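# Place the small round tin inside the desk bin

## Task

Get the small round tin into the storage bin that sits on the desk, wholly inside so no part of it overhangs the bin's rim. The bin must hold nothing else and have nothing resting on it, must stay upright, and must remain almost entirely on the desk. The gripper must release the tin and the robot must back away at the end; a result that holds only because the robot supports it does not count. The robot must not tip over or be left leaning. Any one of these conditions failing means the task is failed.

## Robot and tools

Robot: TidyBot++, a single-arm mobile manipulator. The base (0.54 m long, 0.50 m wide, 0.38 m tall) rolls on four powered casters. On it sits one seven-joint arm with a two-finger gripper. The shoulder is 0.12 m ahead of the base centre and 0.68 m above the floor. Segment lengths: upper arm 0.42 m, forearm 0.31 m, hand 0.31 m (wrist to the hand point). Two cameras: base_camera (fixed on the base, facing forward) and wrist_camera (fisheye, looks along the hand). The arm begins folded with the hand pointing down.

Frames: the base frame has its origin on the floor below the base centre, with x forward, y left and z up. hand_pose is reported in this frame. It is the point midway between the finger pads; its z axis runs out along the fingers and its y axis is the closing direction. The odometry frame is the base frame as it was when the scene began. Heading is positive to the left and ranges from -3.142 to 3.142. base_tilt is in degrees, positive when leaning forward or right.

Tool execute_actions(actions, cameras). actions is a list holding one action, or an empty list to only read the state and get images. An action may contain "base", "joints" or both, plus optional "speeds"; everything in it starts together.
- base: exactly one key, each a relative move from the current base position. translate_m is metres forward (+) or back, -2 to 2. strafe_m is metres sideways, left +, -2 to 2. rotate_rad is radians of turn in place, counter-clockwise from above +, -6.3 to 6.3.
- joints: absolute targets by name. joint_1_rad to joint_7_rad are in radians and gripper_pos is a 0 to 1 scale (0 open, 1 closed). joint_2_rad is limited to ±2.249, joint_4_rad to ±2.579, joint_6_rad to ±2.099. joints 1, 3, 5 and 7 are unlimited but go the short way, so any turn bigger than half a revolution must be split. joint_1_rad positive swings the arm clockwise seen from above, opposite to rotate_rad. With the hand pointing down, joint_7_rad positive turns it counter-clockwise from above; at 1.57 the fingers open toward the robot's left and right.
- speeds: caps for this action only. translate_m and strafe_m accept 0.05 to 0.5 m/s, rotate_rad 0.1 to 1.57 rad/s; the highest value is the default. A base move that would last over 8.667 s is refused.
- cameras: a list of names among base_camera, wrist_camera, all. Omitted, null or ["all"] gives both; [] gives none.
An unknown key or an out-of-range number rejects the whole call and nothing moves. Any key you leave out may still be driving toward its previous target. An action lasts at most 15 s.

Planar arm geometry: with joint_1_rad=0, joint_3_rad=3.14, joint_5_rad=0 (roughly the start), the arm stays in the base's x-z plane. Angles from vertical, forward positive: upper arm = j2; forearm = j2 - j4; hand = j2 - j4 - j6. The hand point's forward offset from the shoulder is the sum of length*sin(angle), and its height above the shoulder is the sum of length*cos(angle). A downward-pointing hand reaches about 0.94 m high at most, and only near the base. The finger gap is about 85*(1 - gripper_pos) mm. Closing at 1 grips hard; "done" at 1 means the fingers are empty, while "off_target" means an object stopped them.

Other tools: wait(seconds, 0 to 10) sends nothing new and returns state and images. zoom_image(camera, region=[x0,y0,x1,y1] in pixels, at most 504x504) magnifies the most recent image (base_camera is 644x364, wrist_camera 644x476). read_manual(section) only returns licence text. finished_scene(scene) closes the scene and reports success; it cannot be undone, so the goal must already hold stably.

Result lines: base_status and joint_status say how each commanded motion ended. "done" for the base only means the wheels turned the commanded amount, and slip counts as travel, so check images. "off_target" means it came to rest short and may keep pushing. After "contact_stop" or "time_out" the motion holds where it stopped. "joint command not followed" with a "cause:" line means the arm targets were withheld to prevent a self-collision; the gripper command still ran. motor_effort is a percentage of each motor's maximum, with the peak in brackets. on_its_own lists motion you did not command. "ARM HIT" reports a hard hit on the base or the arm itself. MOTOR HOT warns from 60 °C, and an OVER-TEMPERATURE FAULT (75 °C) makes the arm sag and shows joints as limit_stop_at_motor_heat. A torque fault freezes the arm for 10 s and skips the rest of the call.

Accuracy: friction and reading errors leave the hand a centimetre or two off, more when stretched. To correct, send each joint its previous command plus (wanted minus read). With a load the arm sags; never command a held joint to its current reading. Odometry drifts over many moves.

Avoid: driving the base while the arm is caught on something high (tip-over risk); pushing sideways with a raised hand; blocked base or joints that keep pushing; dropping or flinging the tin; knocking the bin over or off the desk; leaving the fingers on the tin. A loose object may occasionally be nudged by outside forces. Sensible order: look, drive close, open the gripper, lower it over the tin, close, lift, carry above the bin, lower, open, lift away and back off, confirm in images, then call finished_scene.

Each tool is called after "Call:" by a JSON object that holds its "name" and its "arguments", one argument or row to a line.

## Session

Call:
{"name": "execute_actions", "arguments": {
  "actions": []
}}

Scene clock: 0.00 s.
base_odometry: x=+0.000 y=+0.000 heading=+0.000 (m, m, rad; odometry frame)
base_tilt: forward=-0.2 right=+1.2 (deg)
base_status: not commanded
joint_positions: joint_1_rad=-0.020 joint_2_rad=-0.307 joint_3_rad=+3.131 joint_4_rad=-2.506 joint_5_rad=-0.042 joint_6_rad=-0.875 joint_7_rad=+1.554 gripper_pos=+0.000
joint_status: not commanded
motor_effort: joint_1_rad=+1 joint_2_rad=-4 joint_3_rad=+2 joint_4_rad=+15 joint_5_rad=+1 joint_6_rad=+0 joint_7_rad=+0 (%)
hand_pose: x=+0.2664 y=+0.0155 z=+0.5875 quat_wxyz=(-0.016, +0.999, -0.006, +0.033) (m; base frame)
pictures: base_camera, wrist_camera
Images, in order (width x height): base_camera 644x364, wrist_camera 644x476.

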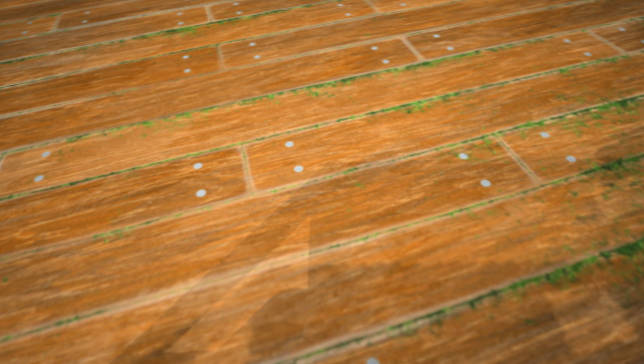

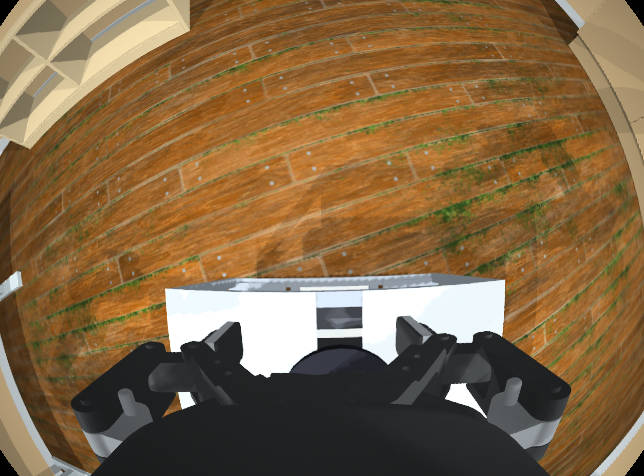

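Call:
{"name": "execute_actions", "arguments": {
  "actions": [
    {"joints": {"joint_4_rad": -1.45, "joint_1_rad": -1.0, "joint_5_rad": 0.04, "joint_3_rad": 3.16}}
  ],
  "cameras": ["wrist_camera"]
}}

Scene clock: 3.63 s.
base_odometry: x=+0.000 y=+0.000 heading=+0.000 (m, m, rad; odometry frame)
base_tilt: forward=-0.2 right=+1.3 (deg)
base_status: not commanded
joint_positions: joint_1_rad=-0.975 joint_2_rad=-0.307 joint_3_rad=+3.136 joint_4_rad=-1.461 joint_5_rad=-0.003 joint_6_rad=-0.875 joint_7_rad=+1.554 gripper_pos=+0.000
joint_status: all done
motor_effort: joint_1_rad=+0(1) joint_2_rad=-10(11) joint_3_rad=+1(2) joint_4_rad=+22(22) joint_5_rad=+0(0) joint_6_rad=+6(6) joint_7_rad=+0(0) (%)
hand_pose: x=+0.3614 y=+0.3666 z=+1.0719 quat_wxyz=(-0.253, +0.753, +0.394, +0.463) (m; base frame)
pictures: wrist_camera
Images, in order (width x height): wrist_camera 644x476.

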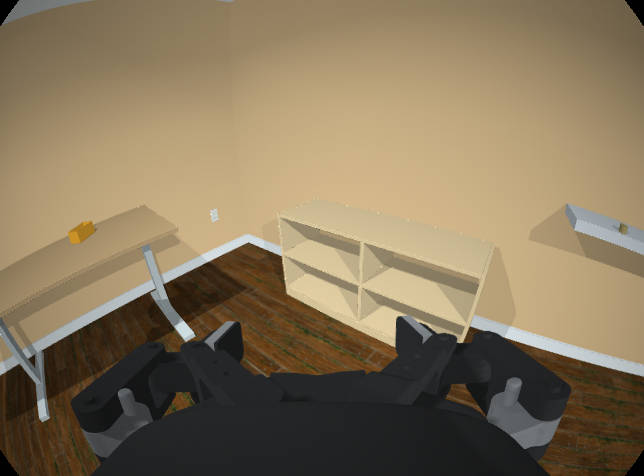

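Call:
{"name": "zoom_image", "arguments": {
  "camera": "wrist_camera",
  "region": [524, 180, 644, 290]
}}

Call:
{"name": "zoom_image", "arguments": {
  "camera": "wrist_camera",
  "region": [30, 190, 190, 290]
}}

Region (524, 180, 644, 290) of wrist_camera's 644x476 image, scaled by 4.200; it fills the top 462 rows of this view, and the rest is white.

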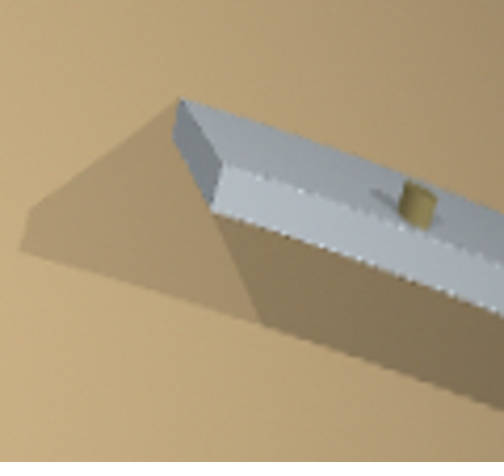

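Region (30, 190, 190, 290) of wrist_camera's 644x476 image, scaled by 3.150; it fills the top 315 rows of this view, and the rest is white.

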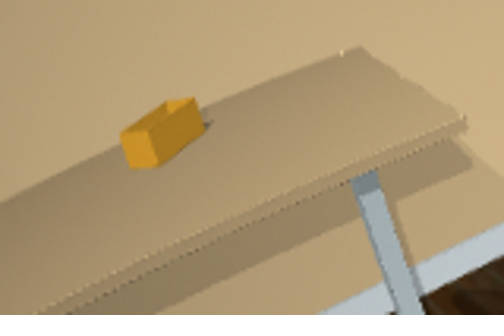

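Call:
{"name": "execute_actions", "arguments": {
  "actions": [
    {"base": {"translate_m": 1.03}, "joints": {"joint_1_rad": 0.1, "joint_2_rad": 0.2, "joint_3_rad": 3.16, "joint_4_rad": -0.695, "joint_5_rad": 0.04, "joint_6_rad": -1.86, "joint_7_rad": 1.595}}
  ]
}}

Scene clock: 32.60 s.
base_odometry: x=+1.030 y=-0.001 heading=-0.001 (m, m, rad; odometry frame)
base_tilt: forward=-0.2 right=+1.2 (deg)
base_status: done
joint_positions: joint_1_rad=+0.077 joint_2_rad=+0.195 joint_3_rad=+3.143 joint_4_rad=-0.711 joint_5_rad=+0.000 joint_6_rad=-1.840 joint_7_rad=+1.570 gripper_pos=+0.000
joint_status: all done
motor_effort: joint_1_rad=+0(2) joint_2_rad=-25(28) joint_3_rad=+1(5) joint_4_rad=+16(22) joint_5_rad=+0(2) joint_6_rad=+3(7) joint_7_rad=+0(0) (%)
hand_pose: x=+0.5668 y=-0.0337 z=+1.0011 quat_wxyz=(+0.008, +0.980, -0.039, +0.196) (m; base frame)
pictures: base_camera, wrist_camera
Images, in order (width x height): base_camera 644x364, wrist_camera 644x476.

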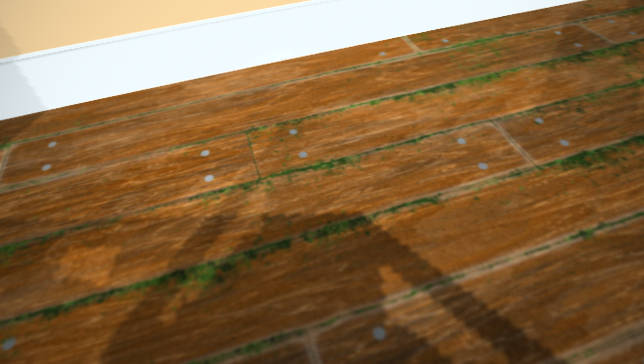

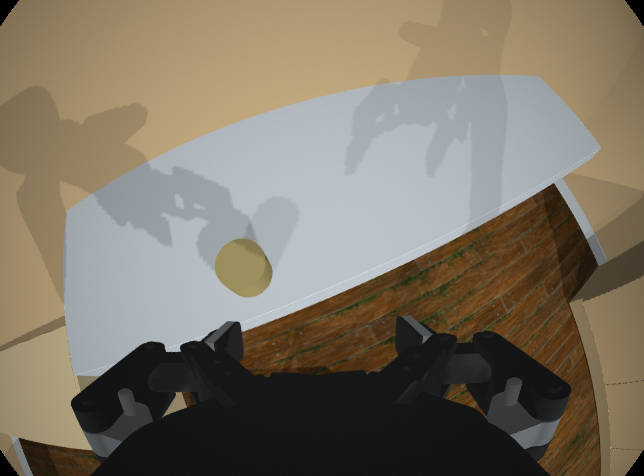

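Call:
{"name": "zoom_image", "arguments": {
  "camera": "wrist_camera",
  "region": [190, 210, 440, 370]
}}

Region (190, 210, 440, 370) of wrist_camera's 644x476 image, scaled by 2.016; it fills the top 323 rows of this view, and the rest is white.

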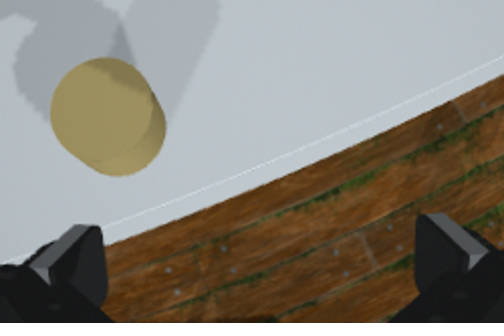

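Call:
{"name": "zoom_image", "arguments": {
  "camera": "wrist_camera",
  "region": [200, 225, 300, 325]
}}

Region (200, 225, 300, 325) of wrist_camera's 644x476 image, scaled by 5.040.

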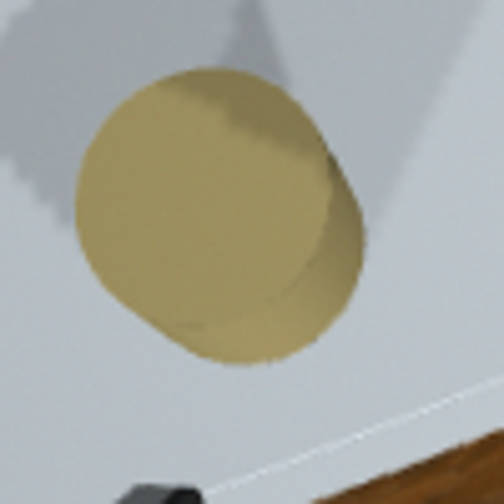

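Call:
{"name": "execute_actions", "arguments": {
  "actions": [
    {"joints": {"joint_1_rad": -0.071, "joint_2_rad": 0.384, "joint_4_rad": -0.526, "joint_6_rad": -1.905}}
  ],
  "cameras": ["wrist_camera"]
}}

Scene clock: 43.73 s.
base_odometry: x=+1.030 y=-0.001 heading=-0.001 (m, m, rad; odometry frame)
base_tilt: forward=-0.1 right=+1.2 (deg)
base_status: not commanded
joint_positions: joint_1_rad=-0.053 joint_2_rad=+0.384 joint_3_rad=+3.143 joint_4_rad=-0.542 joint_5_rad=+0.000 joint_6_rad=-1.884 joint_7_rad=+1.571 gripper_pos=+0.000
joint_status: all done
motor_effort: joint_1_rad=+1(0) joint_2_rad=-32(36) joint_3_rad=+1(1) joint_4_rad=+15(17) joint_5_rad=+1(1) joint_6_rad=+2(4) joint_7_rad=+0(0) (%)
hand_pose: x=+0.6287 y=+0.0278 z=+0.9665 quat_wxyz=(-0.004, +0.986, +0.025, +0.165) (m; base frame)
pictures: wrist_camera
Images, in order (width x height): wrist_camera 644x476.

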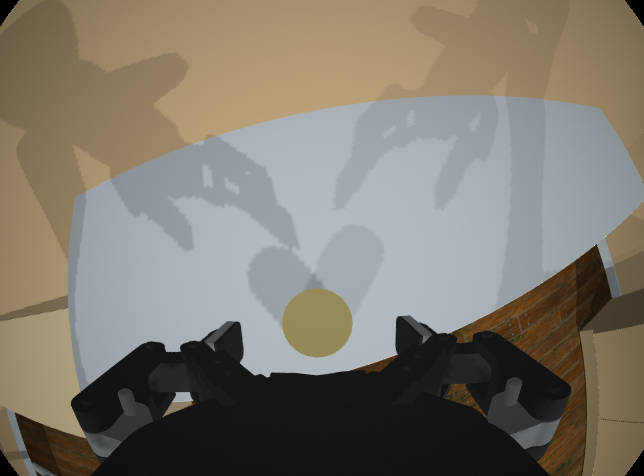

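Call:
{"name": "zoom_image", "arguments": {
  "camera": "wrist_camera",
  "region": [230, 200, 410, 380]
}}

Region (230, 200, 410, 380) of wrist_camera's 644x476 image, scaled by 2.800.

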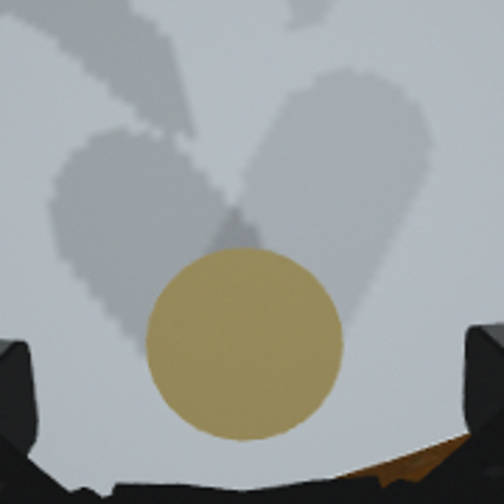

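Call:
{"name": "execute_actions", "arguments": {
  "actions": [
    {"joints": {"joint_4_rad": -0.66, "joint_6_rad": -1.788, "gripper_pos": 0.2}}
  ],
  "cameras": ["wrist_camera"]
}}

Scene clock: 53.53 s.
base_odometry: x=+1.030 y=-0.001 heading=-0.001 (m, m, rad; odometry frame)
base_tilt: forward=-0.2 right=+1.2 (deg)
base_status: not commanded
joint_positions: joint_1_rad=-0.053 joint_2_rad=+0.385 joint_3_rad=+3.143 joint_4_rad=-0.649 joint_5_rad=+0.000 joint_6_rad=-1.808 joint_7_rad=+1.571 gripper_pos=+0.200
joint_status: all done
motor_effort: joint_1_rad=+0(0) joint_2_rad=-33(34) joint_3_rad=+1(0) joint_4_rad=+17(17) joint_5_rad=+0(0) joint_6_rad=+2(2) joint_7_rad=+0(0) (%)
hand_pose: x=+0.6383 y=+0.0282 z=+0.9354 quat_wxyz=(-0.003, +0.988, +0.025, +0.150) (m; base frame)
pictures: wrist_camera
Images, in order (width x height): wrist_camera 644x476.

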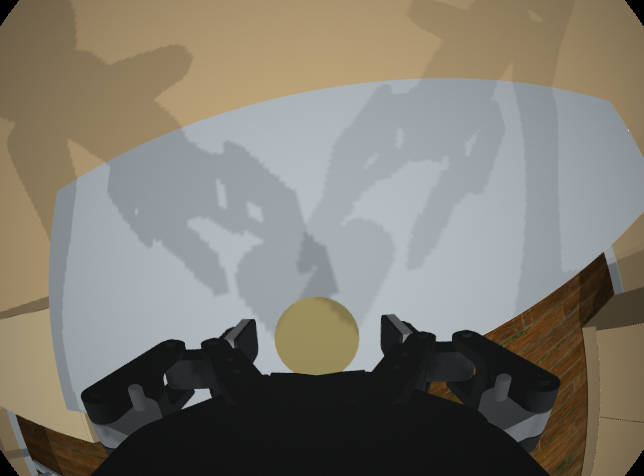

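Call:
{"name": "execute_actions", "arguments": {
  "actions": [
    {"joints": {"gripper_pos": 1.0}}
  ],
  "cameras": ["wrist_camera"]
}}

Scene clock: 55.83 s.
base_odometry: x=+1.030 y=-0.001 heading=-0.001 (m, m, rad; odometry frame)
base_tilt: forward=-0.1 right=+1.1 (deg)
base_status: not commanded
joint_positions: joint_1_rad=-0.053 joint_2_rad=+0.381 joint_3_rad=+3.143 joint_4_rad=-0.650 joint_5_rad=+0.000 joint_6_rad=-1.806 joint_7_rad=+1.571 gripper_pos=+0.545
joint_status: gripper_pos off_target (ended at +0.545, target +1.000)
motor_effort: joint_1_rad=+0(1) joint_2_rad=-33(34) joint_3_rad=+1(1) joint_4_rad=+17(18) joint_5_rad=+1(1) joint_6_rad=+2(2) joint_7_rad=+0(0) (%)
hand_pose: x=+0.6375 y=+0.0282 z=+0.9368 quat_wxyz=(-0.004, +0.988, +0.025, +0.151) (m; base frame)
pictures: wrist_camera
Images, in order (width x height): wrist_camera 644x476.

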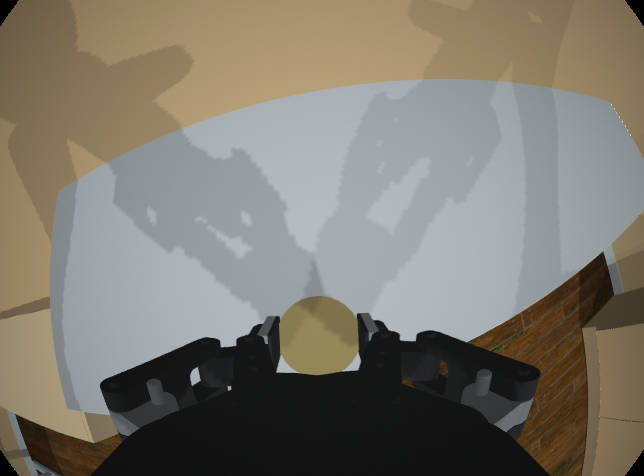

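Call:
{"name": "zoom_image", "arguments": {
  "camera": "wrist_camera",
  "region": [240, 280, 400, 390]
}}

Call:
{"name": "execute_actions", "arguments": {
  "actions": [],
  "cameras": ["wrist_camera"]
}}

Region (240, 280, 400, 390) of wrist_camera's 644x476 image, scaled by 3.150; it fills the top 346 rows of this view, and the rest is white.

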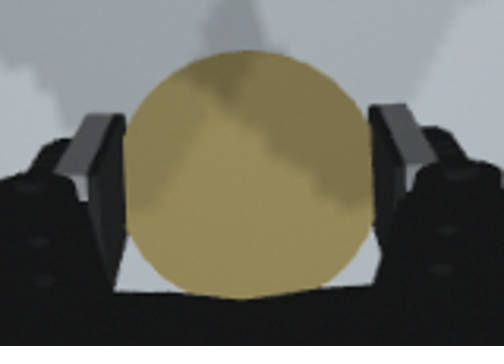

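Scene clock: 56.80 s.
base_odometry: x=+1.030 y=-0.001 heading=-0.001 (m, m, rad; odometry frame)
base_tilt: forward=-0.2 right=+1.2 (deg)
base_status: not commanded
joint_positions: joint_1_rad=-0.053 joint_2_rad=+0.381 joint_3_rad=+3.143 joint_4_rad=-0.650 joint_5_rad=+0.000 joint_6_rad=-1.806 joint_7_rad=+1.571 gripper_pos=+0.545
joint_status: gripper_pos off_target (ended at +0.545, target +1.000)
motor_effort: joint_1_rad=+0(1) joint_2_rad=-33(34) joint_3_rad=+1(1) joint_4_rad=+17(18) joint_5_rad=+1(1) joint_6_rad=+1(2) joint_7_rad=+0(0) (%)
hand_pose: x=+0.6375 y=+0.0282 z=+0.9368 quat_wxyz=(-0.004, +0.988, +0.025, +0.151) (m; base frame)
pictures: wrist_camera
Images, in order (width x height): wrist_camera 644x476.

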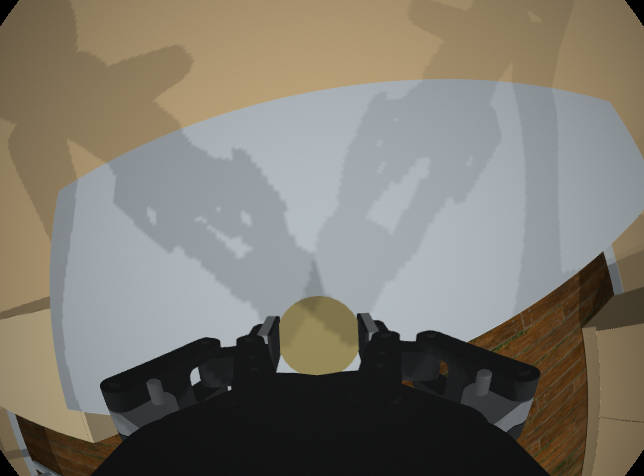

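Call:
{"name": "execute_actions", "arguments": {
  "actions": [
    {"joints": {"joint_4_rad": -0.716, "joint_6_rad": -1.754, "gripper_pos": 0.3}}
  ],
  "cameras": ["wrist_camera"]
}}

Scene clock: 62.30 s.
base_odometry: x=+1.030 y=-0.001 heading=-0.001 (m, m, rad; odometry frame)
base_tilt: forward=-0.1 right=+1.2 (deg)
base_status: not commanded
joint_positions: joint_1_rad=-0.053 joint_2_rad=+0.377 joint_3_rad=+3.143 joint_4_rad=-0.702 joint_5_rad=+0.000 joint_6_rad=-1.774 joint_7_rad=+1.571 gripper_pos=+0.300
joint_status: all done
motor_effort: joint_1_rad=+0(0) joint_2_rad=-33(35) joint_3_rad=+1(1) joint_4_rad=+17(19) joint_5_rad=+1(1) joint_6_rad=+1(2) joint_7_rad=+0(0) (%)
hand_pose: x=+0.6390 y=+0.0283 z=+0.9229 quat_wxyz=(-0.003, +0.989, +0.025, +0.144) (m; base frame)
pictures: wrist_camera
Images, in order (width x height): wrist_camera 644x476.

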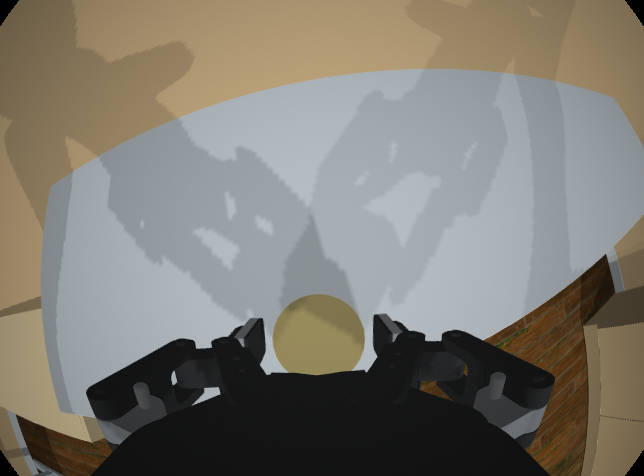

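Call:
{"name": "execute_actions", "arguments": {
  "actions": [
    {"joints": {"gripper_pos": 1.0}}
  ],
  "cameras": ["wrist_camera"]
}}

Scene clock: 64.10 s.
base_odometry: x=+1.030 y=-0.001 heading=-0.001 (m, m, rad; odometry frame)
base_tilt: forward=-0.2 right=+1.2 (deg)
base_status: not commanded
joint_positions: joint_1_rad=-0.053 joint_2_rad=+0.375 joint_3_rad=+3.143 joint_4_rad=-0.703 joint_5_rad=+0.000 joint_6_rad=-1.772 joint_7_rad=+1.571 gripper_pos=+0.521
joint_status: gripper_pos off_target (ended at +0.521, target +1.000)
motor_effort: joint_1_rad=+1(0) joint_2_rad=-31(34) joint_3_rad=+0(0) joint_4_rad=+16(18) joint_5_rad=+0(1) joint_6_rad=+1(2) joint_7_rad=+0(0) (%)
hand_pose: x=+0.6387 y=+0.0283 z=+0.9237 quat_wxyz=(-0.003, +0.989, +0.025, +0.145) (m; base frame)
pictures: wrist_camera
Images, in order (width x height): wrist_camera 644x476.

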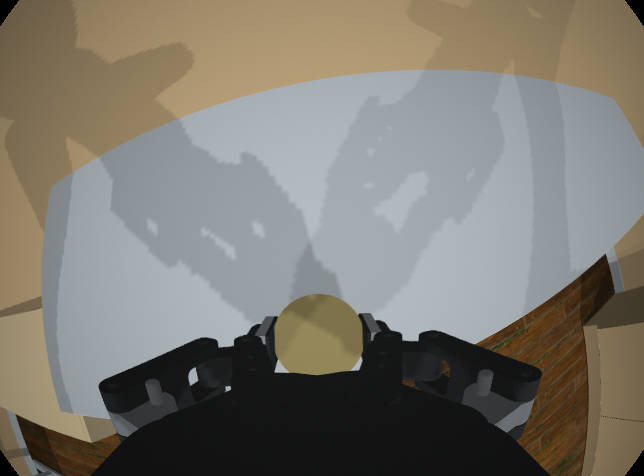

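Call:
{"name": "execute_actions", "arguments": {
  "actions": [
    {"base": {"rotate_rad": 2.22}, "joints": {"joint_1_rad": 0.3, "joint_2_rad": 0.0, "gripper_pos": 1.0}}
  ]
}}

Scene clock: 74.87 s.
base_odometry: x=+1.030 y=-0.001 heading=+2.219 (m, m, rad; odometry frame)
base_tilt: forward=-0.2 right=+1.3 (deg)
base_status: done
joint_positions: joint_1_rad=+0.274 joint_2_rad=+0.013 joint_3_rad=+3.146 joint_4_rad=-0.709 joint_5_rad=+0.004 joint_6_rad=-1.771 joint_7_rad=+1.571 gripper_pos=+0.521
joint_status: gripper_pos off_target (ended at +0.521, target +1.000); the others done
motor_effort: joint_1_rad=+1(4) joint_2_rad=-17(37) joint_3_rad=+1(1) joint_4_rad=+16(19) joint_5_rad=+1(0) joint_6_rad=+4(4) joint_7_rad=+0(0) (%)
hand_pose: x=+0.5046 y=-0.1104 z=+1.0906 quat_wxyz=(+0.046, +0.938, -0.133, +0.316) (m; base frame)
pictures: base_camera, wrist_camera
Images, in order (width x height): base_camera 644x364, wrist_camera 644x476.

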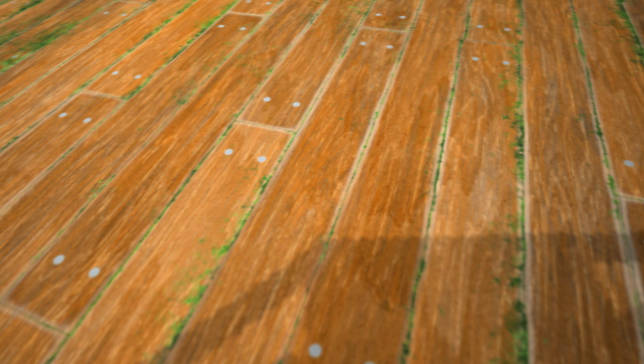

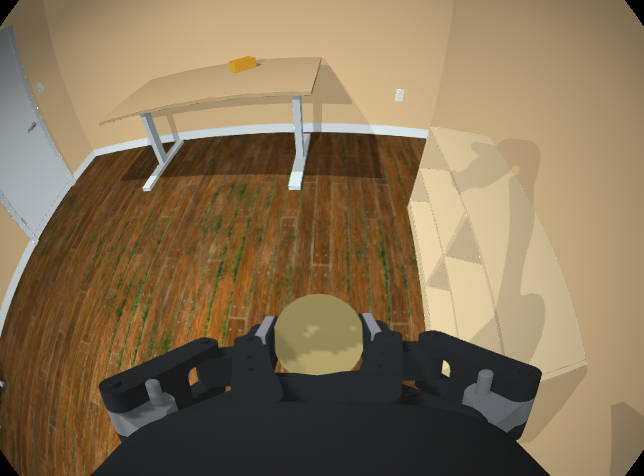

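Call:
{"name": "zoom_image", "arguments": {
  "camera": "wrist_camera",
  "region": [90, 40, 340, 200]
}}

Region (90, 40, 340, 200) of wrist_camera's 644x476 image, scaled by 2.016; it fills the top 323 rows of this view, and the rest is white.

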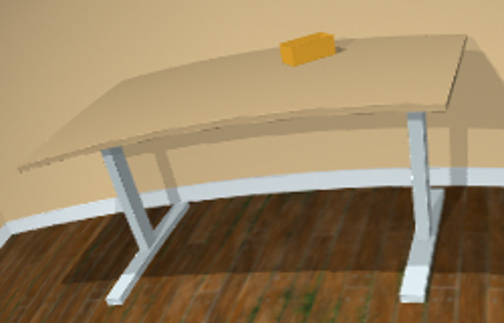

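Call:
{"name": "execute_actions", "arguments": {
  "actions": [
    {"base": {"translate_m": 1.42}, "joints": {"joint_1_rad": 0.26, "joint_2_rad": 0.3, "joint_4_rad": -0.6, "joint_6_rad": -1.65, "gripper_pos": 1.0}}
  ]
}}

Scene clock: 89.33 s.
base_odometry: x=+0.171 y=+1.130 heading=+2.220 (m, m, rad; odometry frame)
base_tilt: forward=-0.2 right=+1.2 (deg)
base_status: done
joint_positions: joint_1_rad=+0.274 joint_2_rad=+0.306 joint_3_rad=+3.146 joint_4_rad=-0.617 joint_5_rad=+0.004 joint_6_rad=-1.668 joint_7_rad=+1.571 gripper_pos=+0.521
joint_status: gripper_pos off_target (ended at +0.521, target +1.000); the others done
motor_effort: joint_1_rad=+1(1) joint_2_rad=-31(34) joint_3_rad=+1(0) joint_4_rad=+18(19) joint_5_rad=+1(0) joint_6_rad=+4(6) joint_7_rad=+0(0) (%)
hand_pose: x=+0.6386 y=-0.1483 z=+1.0077 quat_wxyz=(+0.040, +0.953, -0.134, +0.269) (m; base frame)
pictures: base_camera, wrist_camera
Images, in order (width x height): base_camera 644x364, wrist_camera 644x476.

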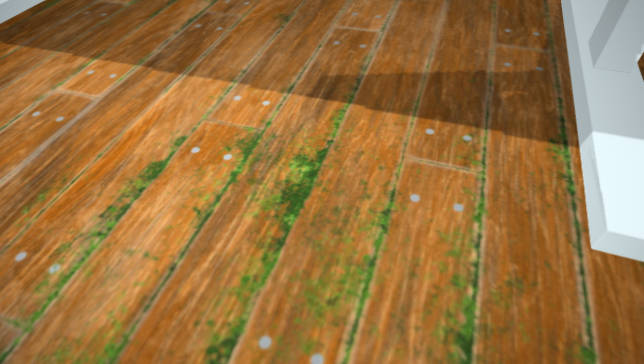

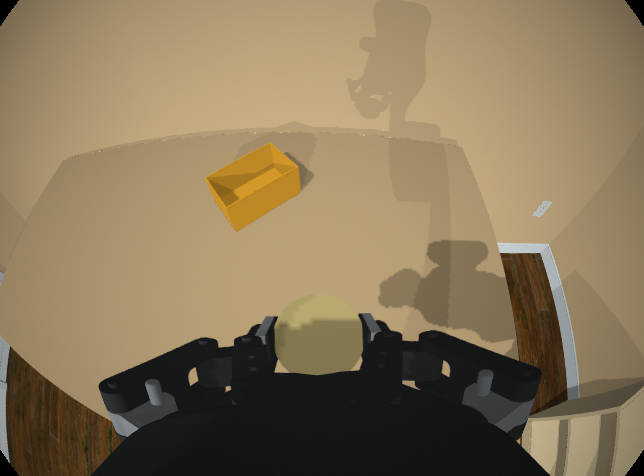

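Call:
{"name": "zoom_image", "arguments": {
  "camera": "wrist_camera",
  "region": [190, 120, 330, 240]
}}

Region (190, 120, 330, 240) of wrist_camera's 644x476 image, scaled by 3.600; it fills the top 432 rows of this view, and the rest is white.

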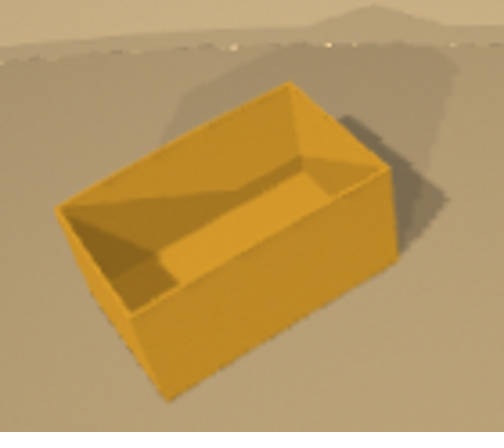

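Call:
{"name": "zoom_image", "arguments": {
  "camera": "wrist_camera",
  "region": [0, 260, 200, 476]
}}

Region (0, 260, 200, 476) of wrist_camera's 644x476 image, scaled by 2.333; it fills the left 467 columns of this view, and the rest is white.

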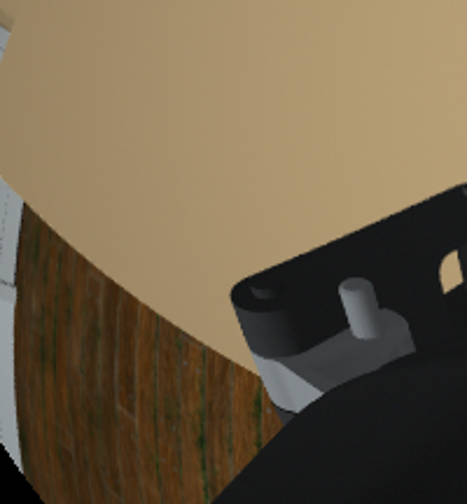

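Call:
{"name": "execute_actions", "arguments": {
  "actions": [
    {"base": {"translate_m": 0.25}, "joints": {"joint_1_rad": 0.174, "joint_2_rad": 0.635, "joint_4_rad": -0.458, "joint_6_rad": -1.59, "joint_7_rad": 2.095, "gripper_pos": 1.0}}
  ]
}}

Scene clock: 104.97 s.
base_odometry: x=+0.020 y=+1.329 heading=+2.220 (m, m, rad; odometry frame)
base_tilt: forward=-0.2 right=+1.2 (deg)
base_status: done
joint_positions: joint_1_rad=+0.194 joint_2_rad=+0.645 joint_3_rad=+3.146 joint_4_rad=-0.474 joint_5_rad=+0.004 joint_6_rad=-1.608 joint_7_rad=+2.074 gripper_pos=+0.521
joint_status: gripper_pos off_target (ended at +0.521, target +1.000); the others done
motor_effort: joint_1_rad=+1(2) joint_2_rad=-44(53) joint_3_rad=+1(0) joint_4_rad=+18(21) joint_5_rad=+0(1) joint_6_rad=+2(5) joint_7_rad=+0(0) (%)
hand_pose: x=+0.7675 y=-0.1297 z=+0.8701 quat_wxyz=(+0.074, +0.967, +0.149, +0.192) (m; base frame)
pictures: base_camera, wrist_camera
Images, in order (width x height): base_camera 644x364, wrist_camera 644x476.

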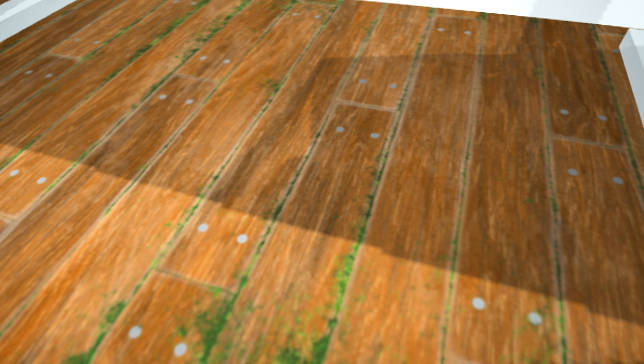

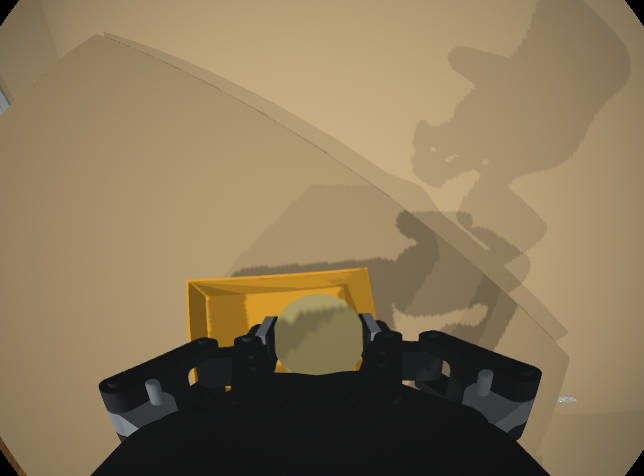

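Call:
{"name": "zoom_image", "arguments": {
  "camera": "wrist_camera",
  "region": [170, 250, 410, 400]
}}

Region (170, 250, 410, 400) of wrist_camera's 644x476 image, scaled by 2.100; it fills the top 315 rows of this view, and the rest is white.

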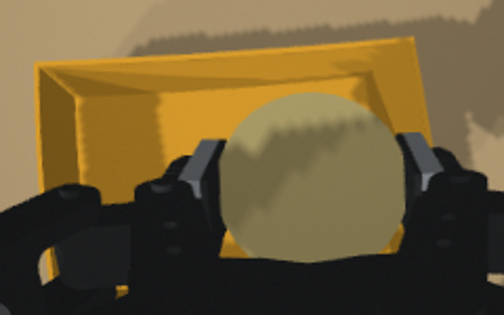

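Call:
{"name": "execute_actions", "arguments": {
  "actions": [
    {"joints": {"joint_1_rad": 0.155, "joint_4_rad": -0.766, "joint_6_rad": -1.396, "gripper_pos": 1.0}}
  ],
  "cameras": ["wrist_camera"]
}}

Scene clock: 114.47 s.
base_odometry: x=+0.020 y=+1.329 heading=+2.220 (m, m, rad; odometry frame)
base_tilt: forward=-0.2 right=+1.2 (deg)
base_status: not commanded
joint_positions: joint_1_rad=+0.182 joint_2_rad=+0.644 joint_3_rad=+3.146 joint_4_rad=-0.754 joint_5_rad=+0.004 joint_6_rad=-1.417 joint_7_rad=+2.074 gripper_pos=+0.521
joint_status: gripper_pos off_target (ended at +0.521, target +1.000); the others done
motor_effort: joint_1_rad=+0(0) joint_2_rad=-44(46) joint_3_rad=+0(0) joint_4_rad=+19(20) joint_5_rad=+1(1) joint_6_rad=+2(2) joint_7_rad=+0(0) (%)
hand_pose: x=+0.7697 y=-0.1219 z=+0.7772 quat_wxyz=(+0.058, +0.974, +0.156, +0.152) (m; base frame)
pictures: wrist_camera
Images, in order (width x height): wrist_camera 644x476.

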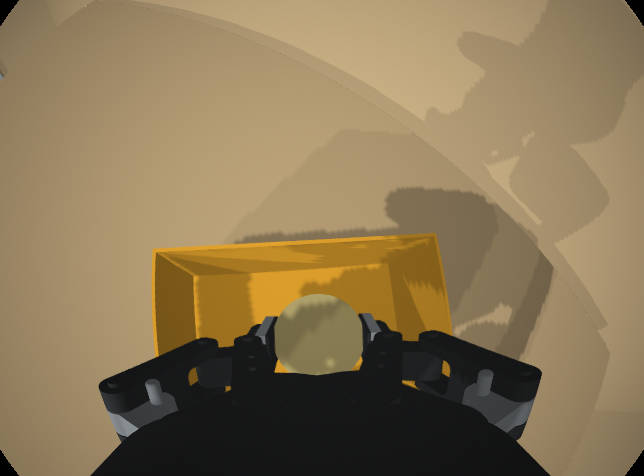

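Call:
{"name": "zoom_image", "arguments": {
  "camera": "wrist_camera",
  "region": [140, 220, 470, 400]
}}

Region (140, 220, 470, 400) of wrist_camera's 644x476 image, scaled by 1.527; it fills the top 275 rows of this view, and the rest is white.

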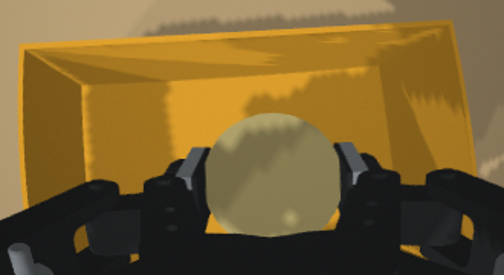

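Call:
{"name": "execute_actions", "arguments": {
  "actions": [
    {"joints": {"joint_4_rad": -0.788, "gripper_pos": 1.0}}
  ],
  "cameras": []
}}

Scene clock: 119.20 s.
base_odometry: x=+0.020 y=+1.329 heading=+2.220 (m, m, rad; odometry frame)
base_tilt: forward=-0.1 right=+1.2 (deg)
base_status: not commanded
joint_positions: joint_1_rad=+0.182 joint_2_rad=+0.644 joint_3_rad=+3.146 joint_4_rad=-0.776 joint_5_rad=+0.004 joint_6_rad=-1.417 joint_7_rad=+2.074 gripper_pos=+0.521
joint_status: gripper_pos off_target (ended at +0.521, target +1.000); the others done
motor_effort: joint_1_rad=+0(0) joint_2_rad=-44(46) joint_3_rad=+2(1) joint_4_rad=+19(22) joint_5_rad=+1(0) joint_6_rad=+2(2) joint_7_rad=+0(0) (%)
hand_pose: x=+0.7648 y=-0.1210 z=+0.7687 quat_wxyz=(+0.055, +0.976, +0.157, +0.142) (m; base frame)
pictures: none
No camera images: the call's "cameras" was empty. Leave "cameras" out to get every camera's image.

Call:
{"name": "execute_actions", "arguments": {
  "actions": [
    {"joints": {"gripper_pos": 0.33}}
  ],
  "cameras": ["wrist_camera"]
}}

Scene clock: 120.73 s.
base_odometry: x=+0.020 y=+1.329 heading=+2.220 (m, m, rad; odometry frame)
base_tilt: forward=-0.1 right=+1.1 (deg)
base_status: not commanded
joint_positions: joint_1_rad=+0.182 joint_2_rad=+0.644 joint_3_rad=+3.146 joint_4_rad=-0.776 joint_5_rad=+0.004 joint_6_rad=-1.417 joint_7_rad=+2.074 gripper_pos=+0.330
joint_status: all done
motor_effort: joint_1_rad=+0(1) joint_2_rad=-44(44) joint_3_rad=+0(1) joint_4_rad=+20(20) joint_5_rad=+1(1) joint_6_rad=+2(1) joint_7_rad=+0(0) (%)
hand_pose: x=+0.7648 y=-0.1210 z=+0.7687 quat_wxyz=(+0.055, +0.976, +0.157, +0.142) (m; base frame)
pictures: wrist_camera
Images, in order (width x height): wrist_camera 644x476.

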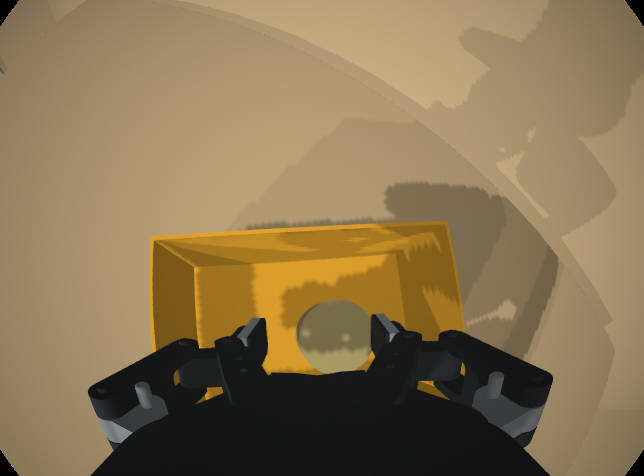

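Call:
{"name": "execute_actions", "arguments": {
  "actions": [
    {"joints": {"joint_2_rad": 0.42}}
  ],
  "cameras": ["wrist_camera"]
}}

Call:
{"name": "execute_actions", "arguments": {
  "actions": [
    {"base": {"translate_m": -0.3}, "joints": {"joint_2_rad": 0.1, "joint_6_rad": -1.7}}
  ]
}}

Scene clock: 124.73 s.
base_odometry: x=+0.020 y=+1.329 heading=+2.220 (m, m, rad; odometry frame)
base_tilt: forward=-0.1 right=+1.2 (deg)
base_status: not commanded
joint_positions: joint_1_rad=+0.182 joint_2_rad=+0.413 joint_3_rad=+3.146 joint_4_rad=-0.779 joint_5_rad=+0.004 joint_6_rad=-1.417 joint_7_rad=+2.074 gripper_pos=+0.330
joint_status: all done
motor_effort: joint_1_rad=+0(0) joint_2_rad=-37(47) joint_3_rad=+1(1) joint_4_rad=+20(21) joint_5_rad=+1(0) joint_6_rad=+3(4) joint_7_rad=+0(0) (%)
hand_pose: x=+0.7275 y=-0.1142 z=+0.9154 quat_wxyz=(+0.092, +0.953, +0.152, +0.247) (m; base frame)
pictures: wrist_camera
Images, in order (width x height): wrist_camera 644x476.

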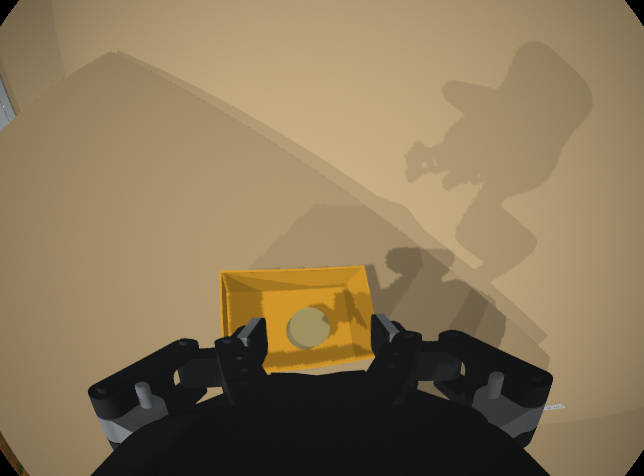

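Scene clock: 126.87 s.
base_odometry: x=+0.201 y=+1.090 heading=+2.220 (m, m, rad; odometry frame)
base_tilt: forward=-0.3 right=+1.2 (deg)
base_status: done
joint_positions: joint_1_rad=+0.176 joint_2_rad=+0.087 joint_3_rad=+3.147 joint_4_rad=-0.780 joint_5_rad=+0.005 joint_6_rad=-1.685 joint_7_rad=+2.074 gripper_pos=+0.330
joint_status: all done
motor_effort: joint_1_rad=+0(3) joint_2_rad=-21(42) joint_3_rad=+1(1) joint_4_rad=+17(21) joint_5_rad=+0(0) joint_6_rad=+3(5) joint_7_rad=+0(0) (%)
hand_pose: x=+0.5609 y=-0.0813 z=+1.0456 quat_wxyz=(+0.100, +0.945, +0.152, +0.273) (m; base frame)
pictures: base_camera, wrist_camera
Images, in order (width x height): base_camera 644x364, wrist_camera 644x476.

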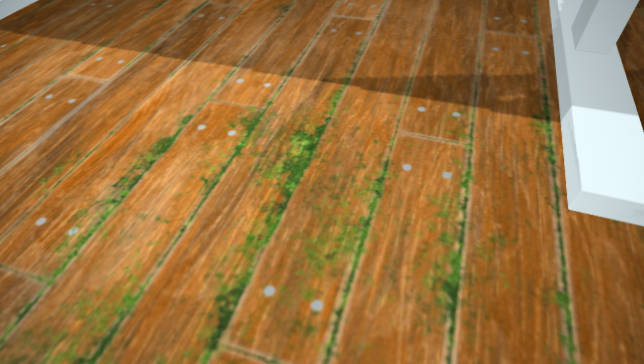

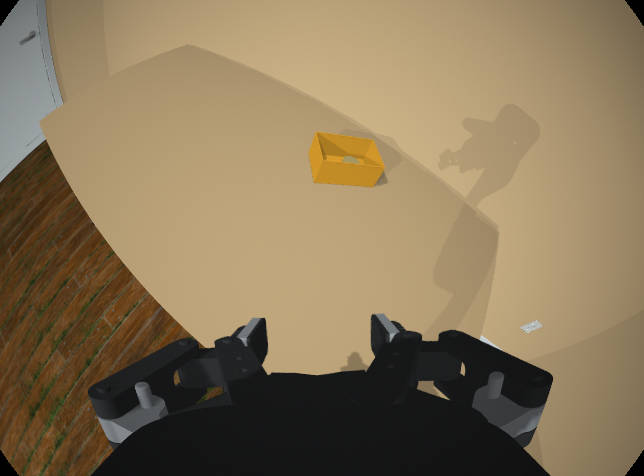

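The tin is sitting inside the upright bin and the robot is clear.

Call:
{"name": "finished_scene", "arguments": {
  "scene": 2
}}

The scene is finished: the task was done.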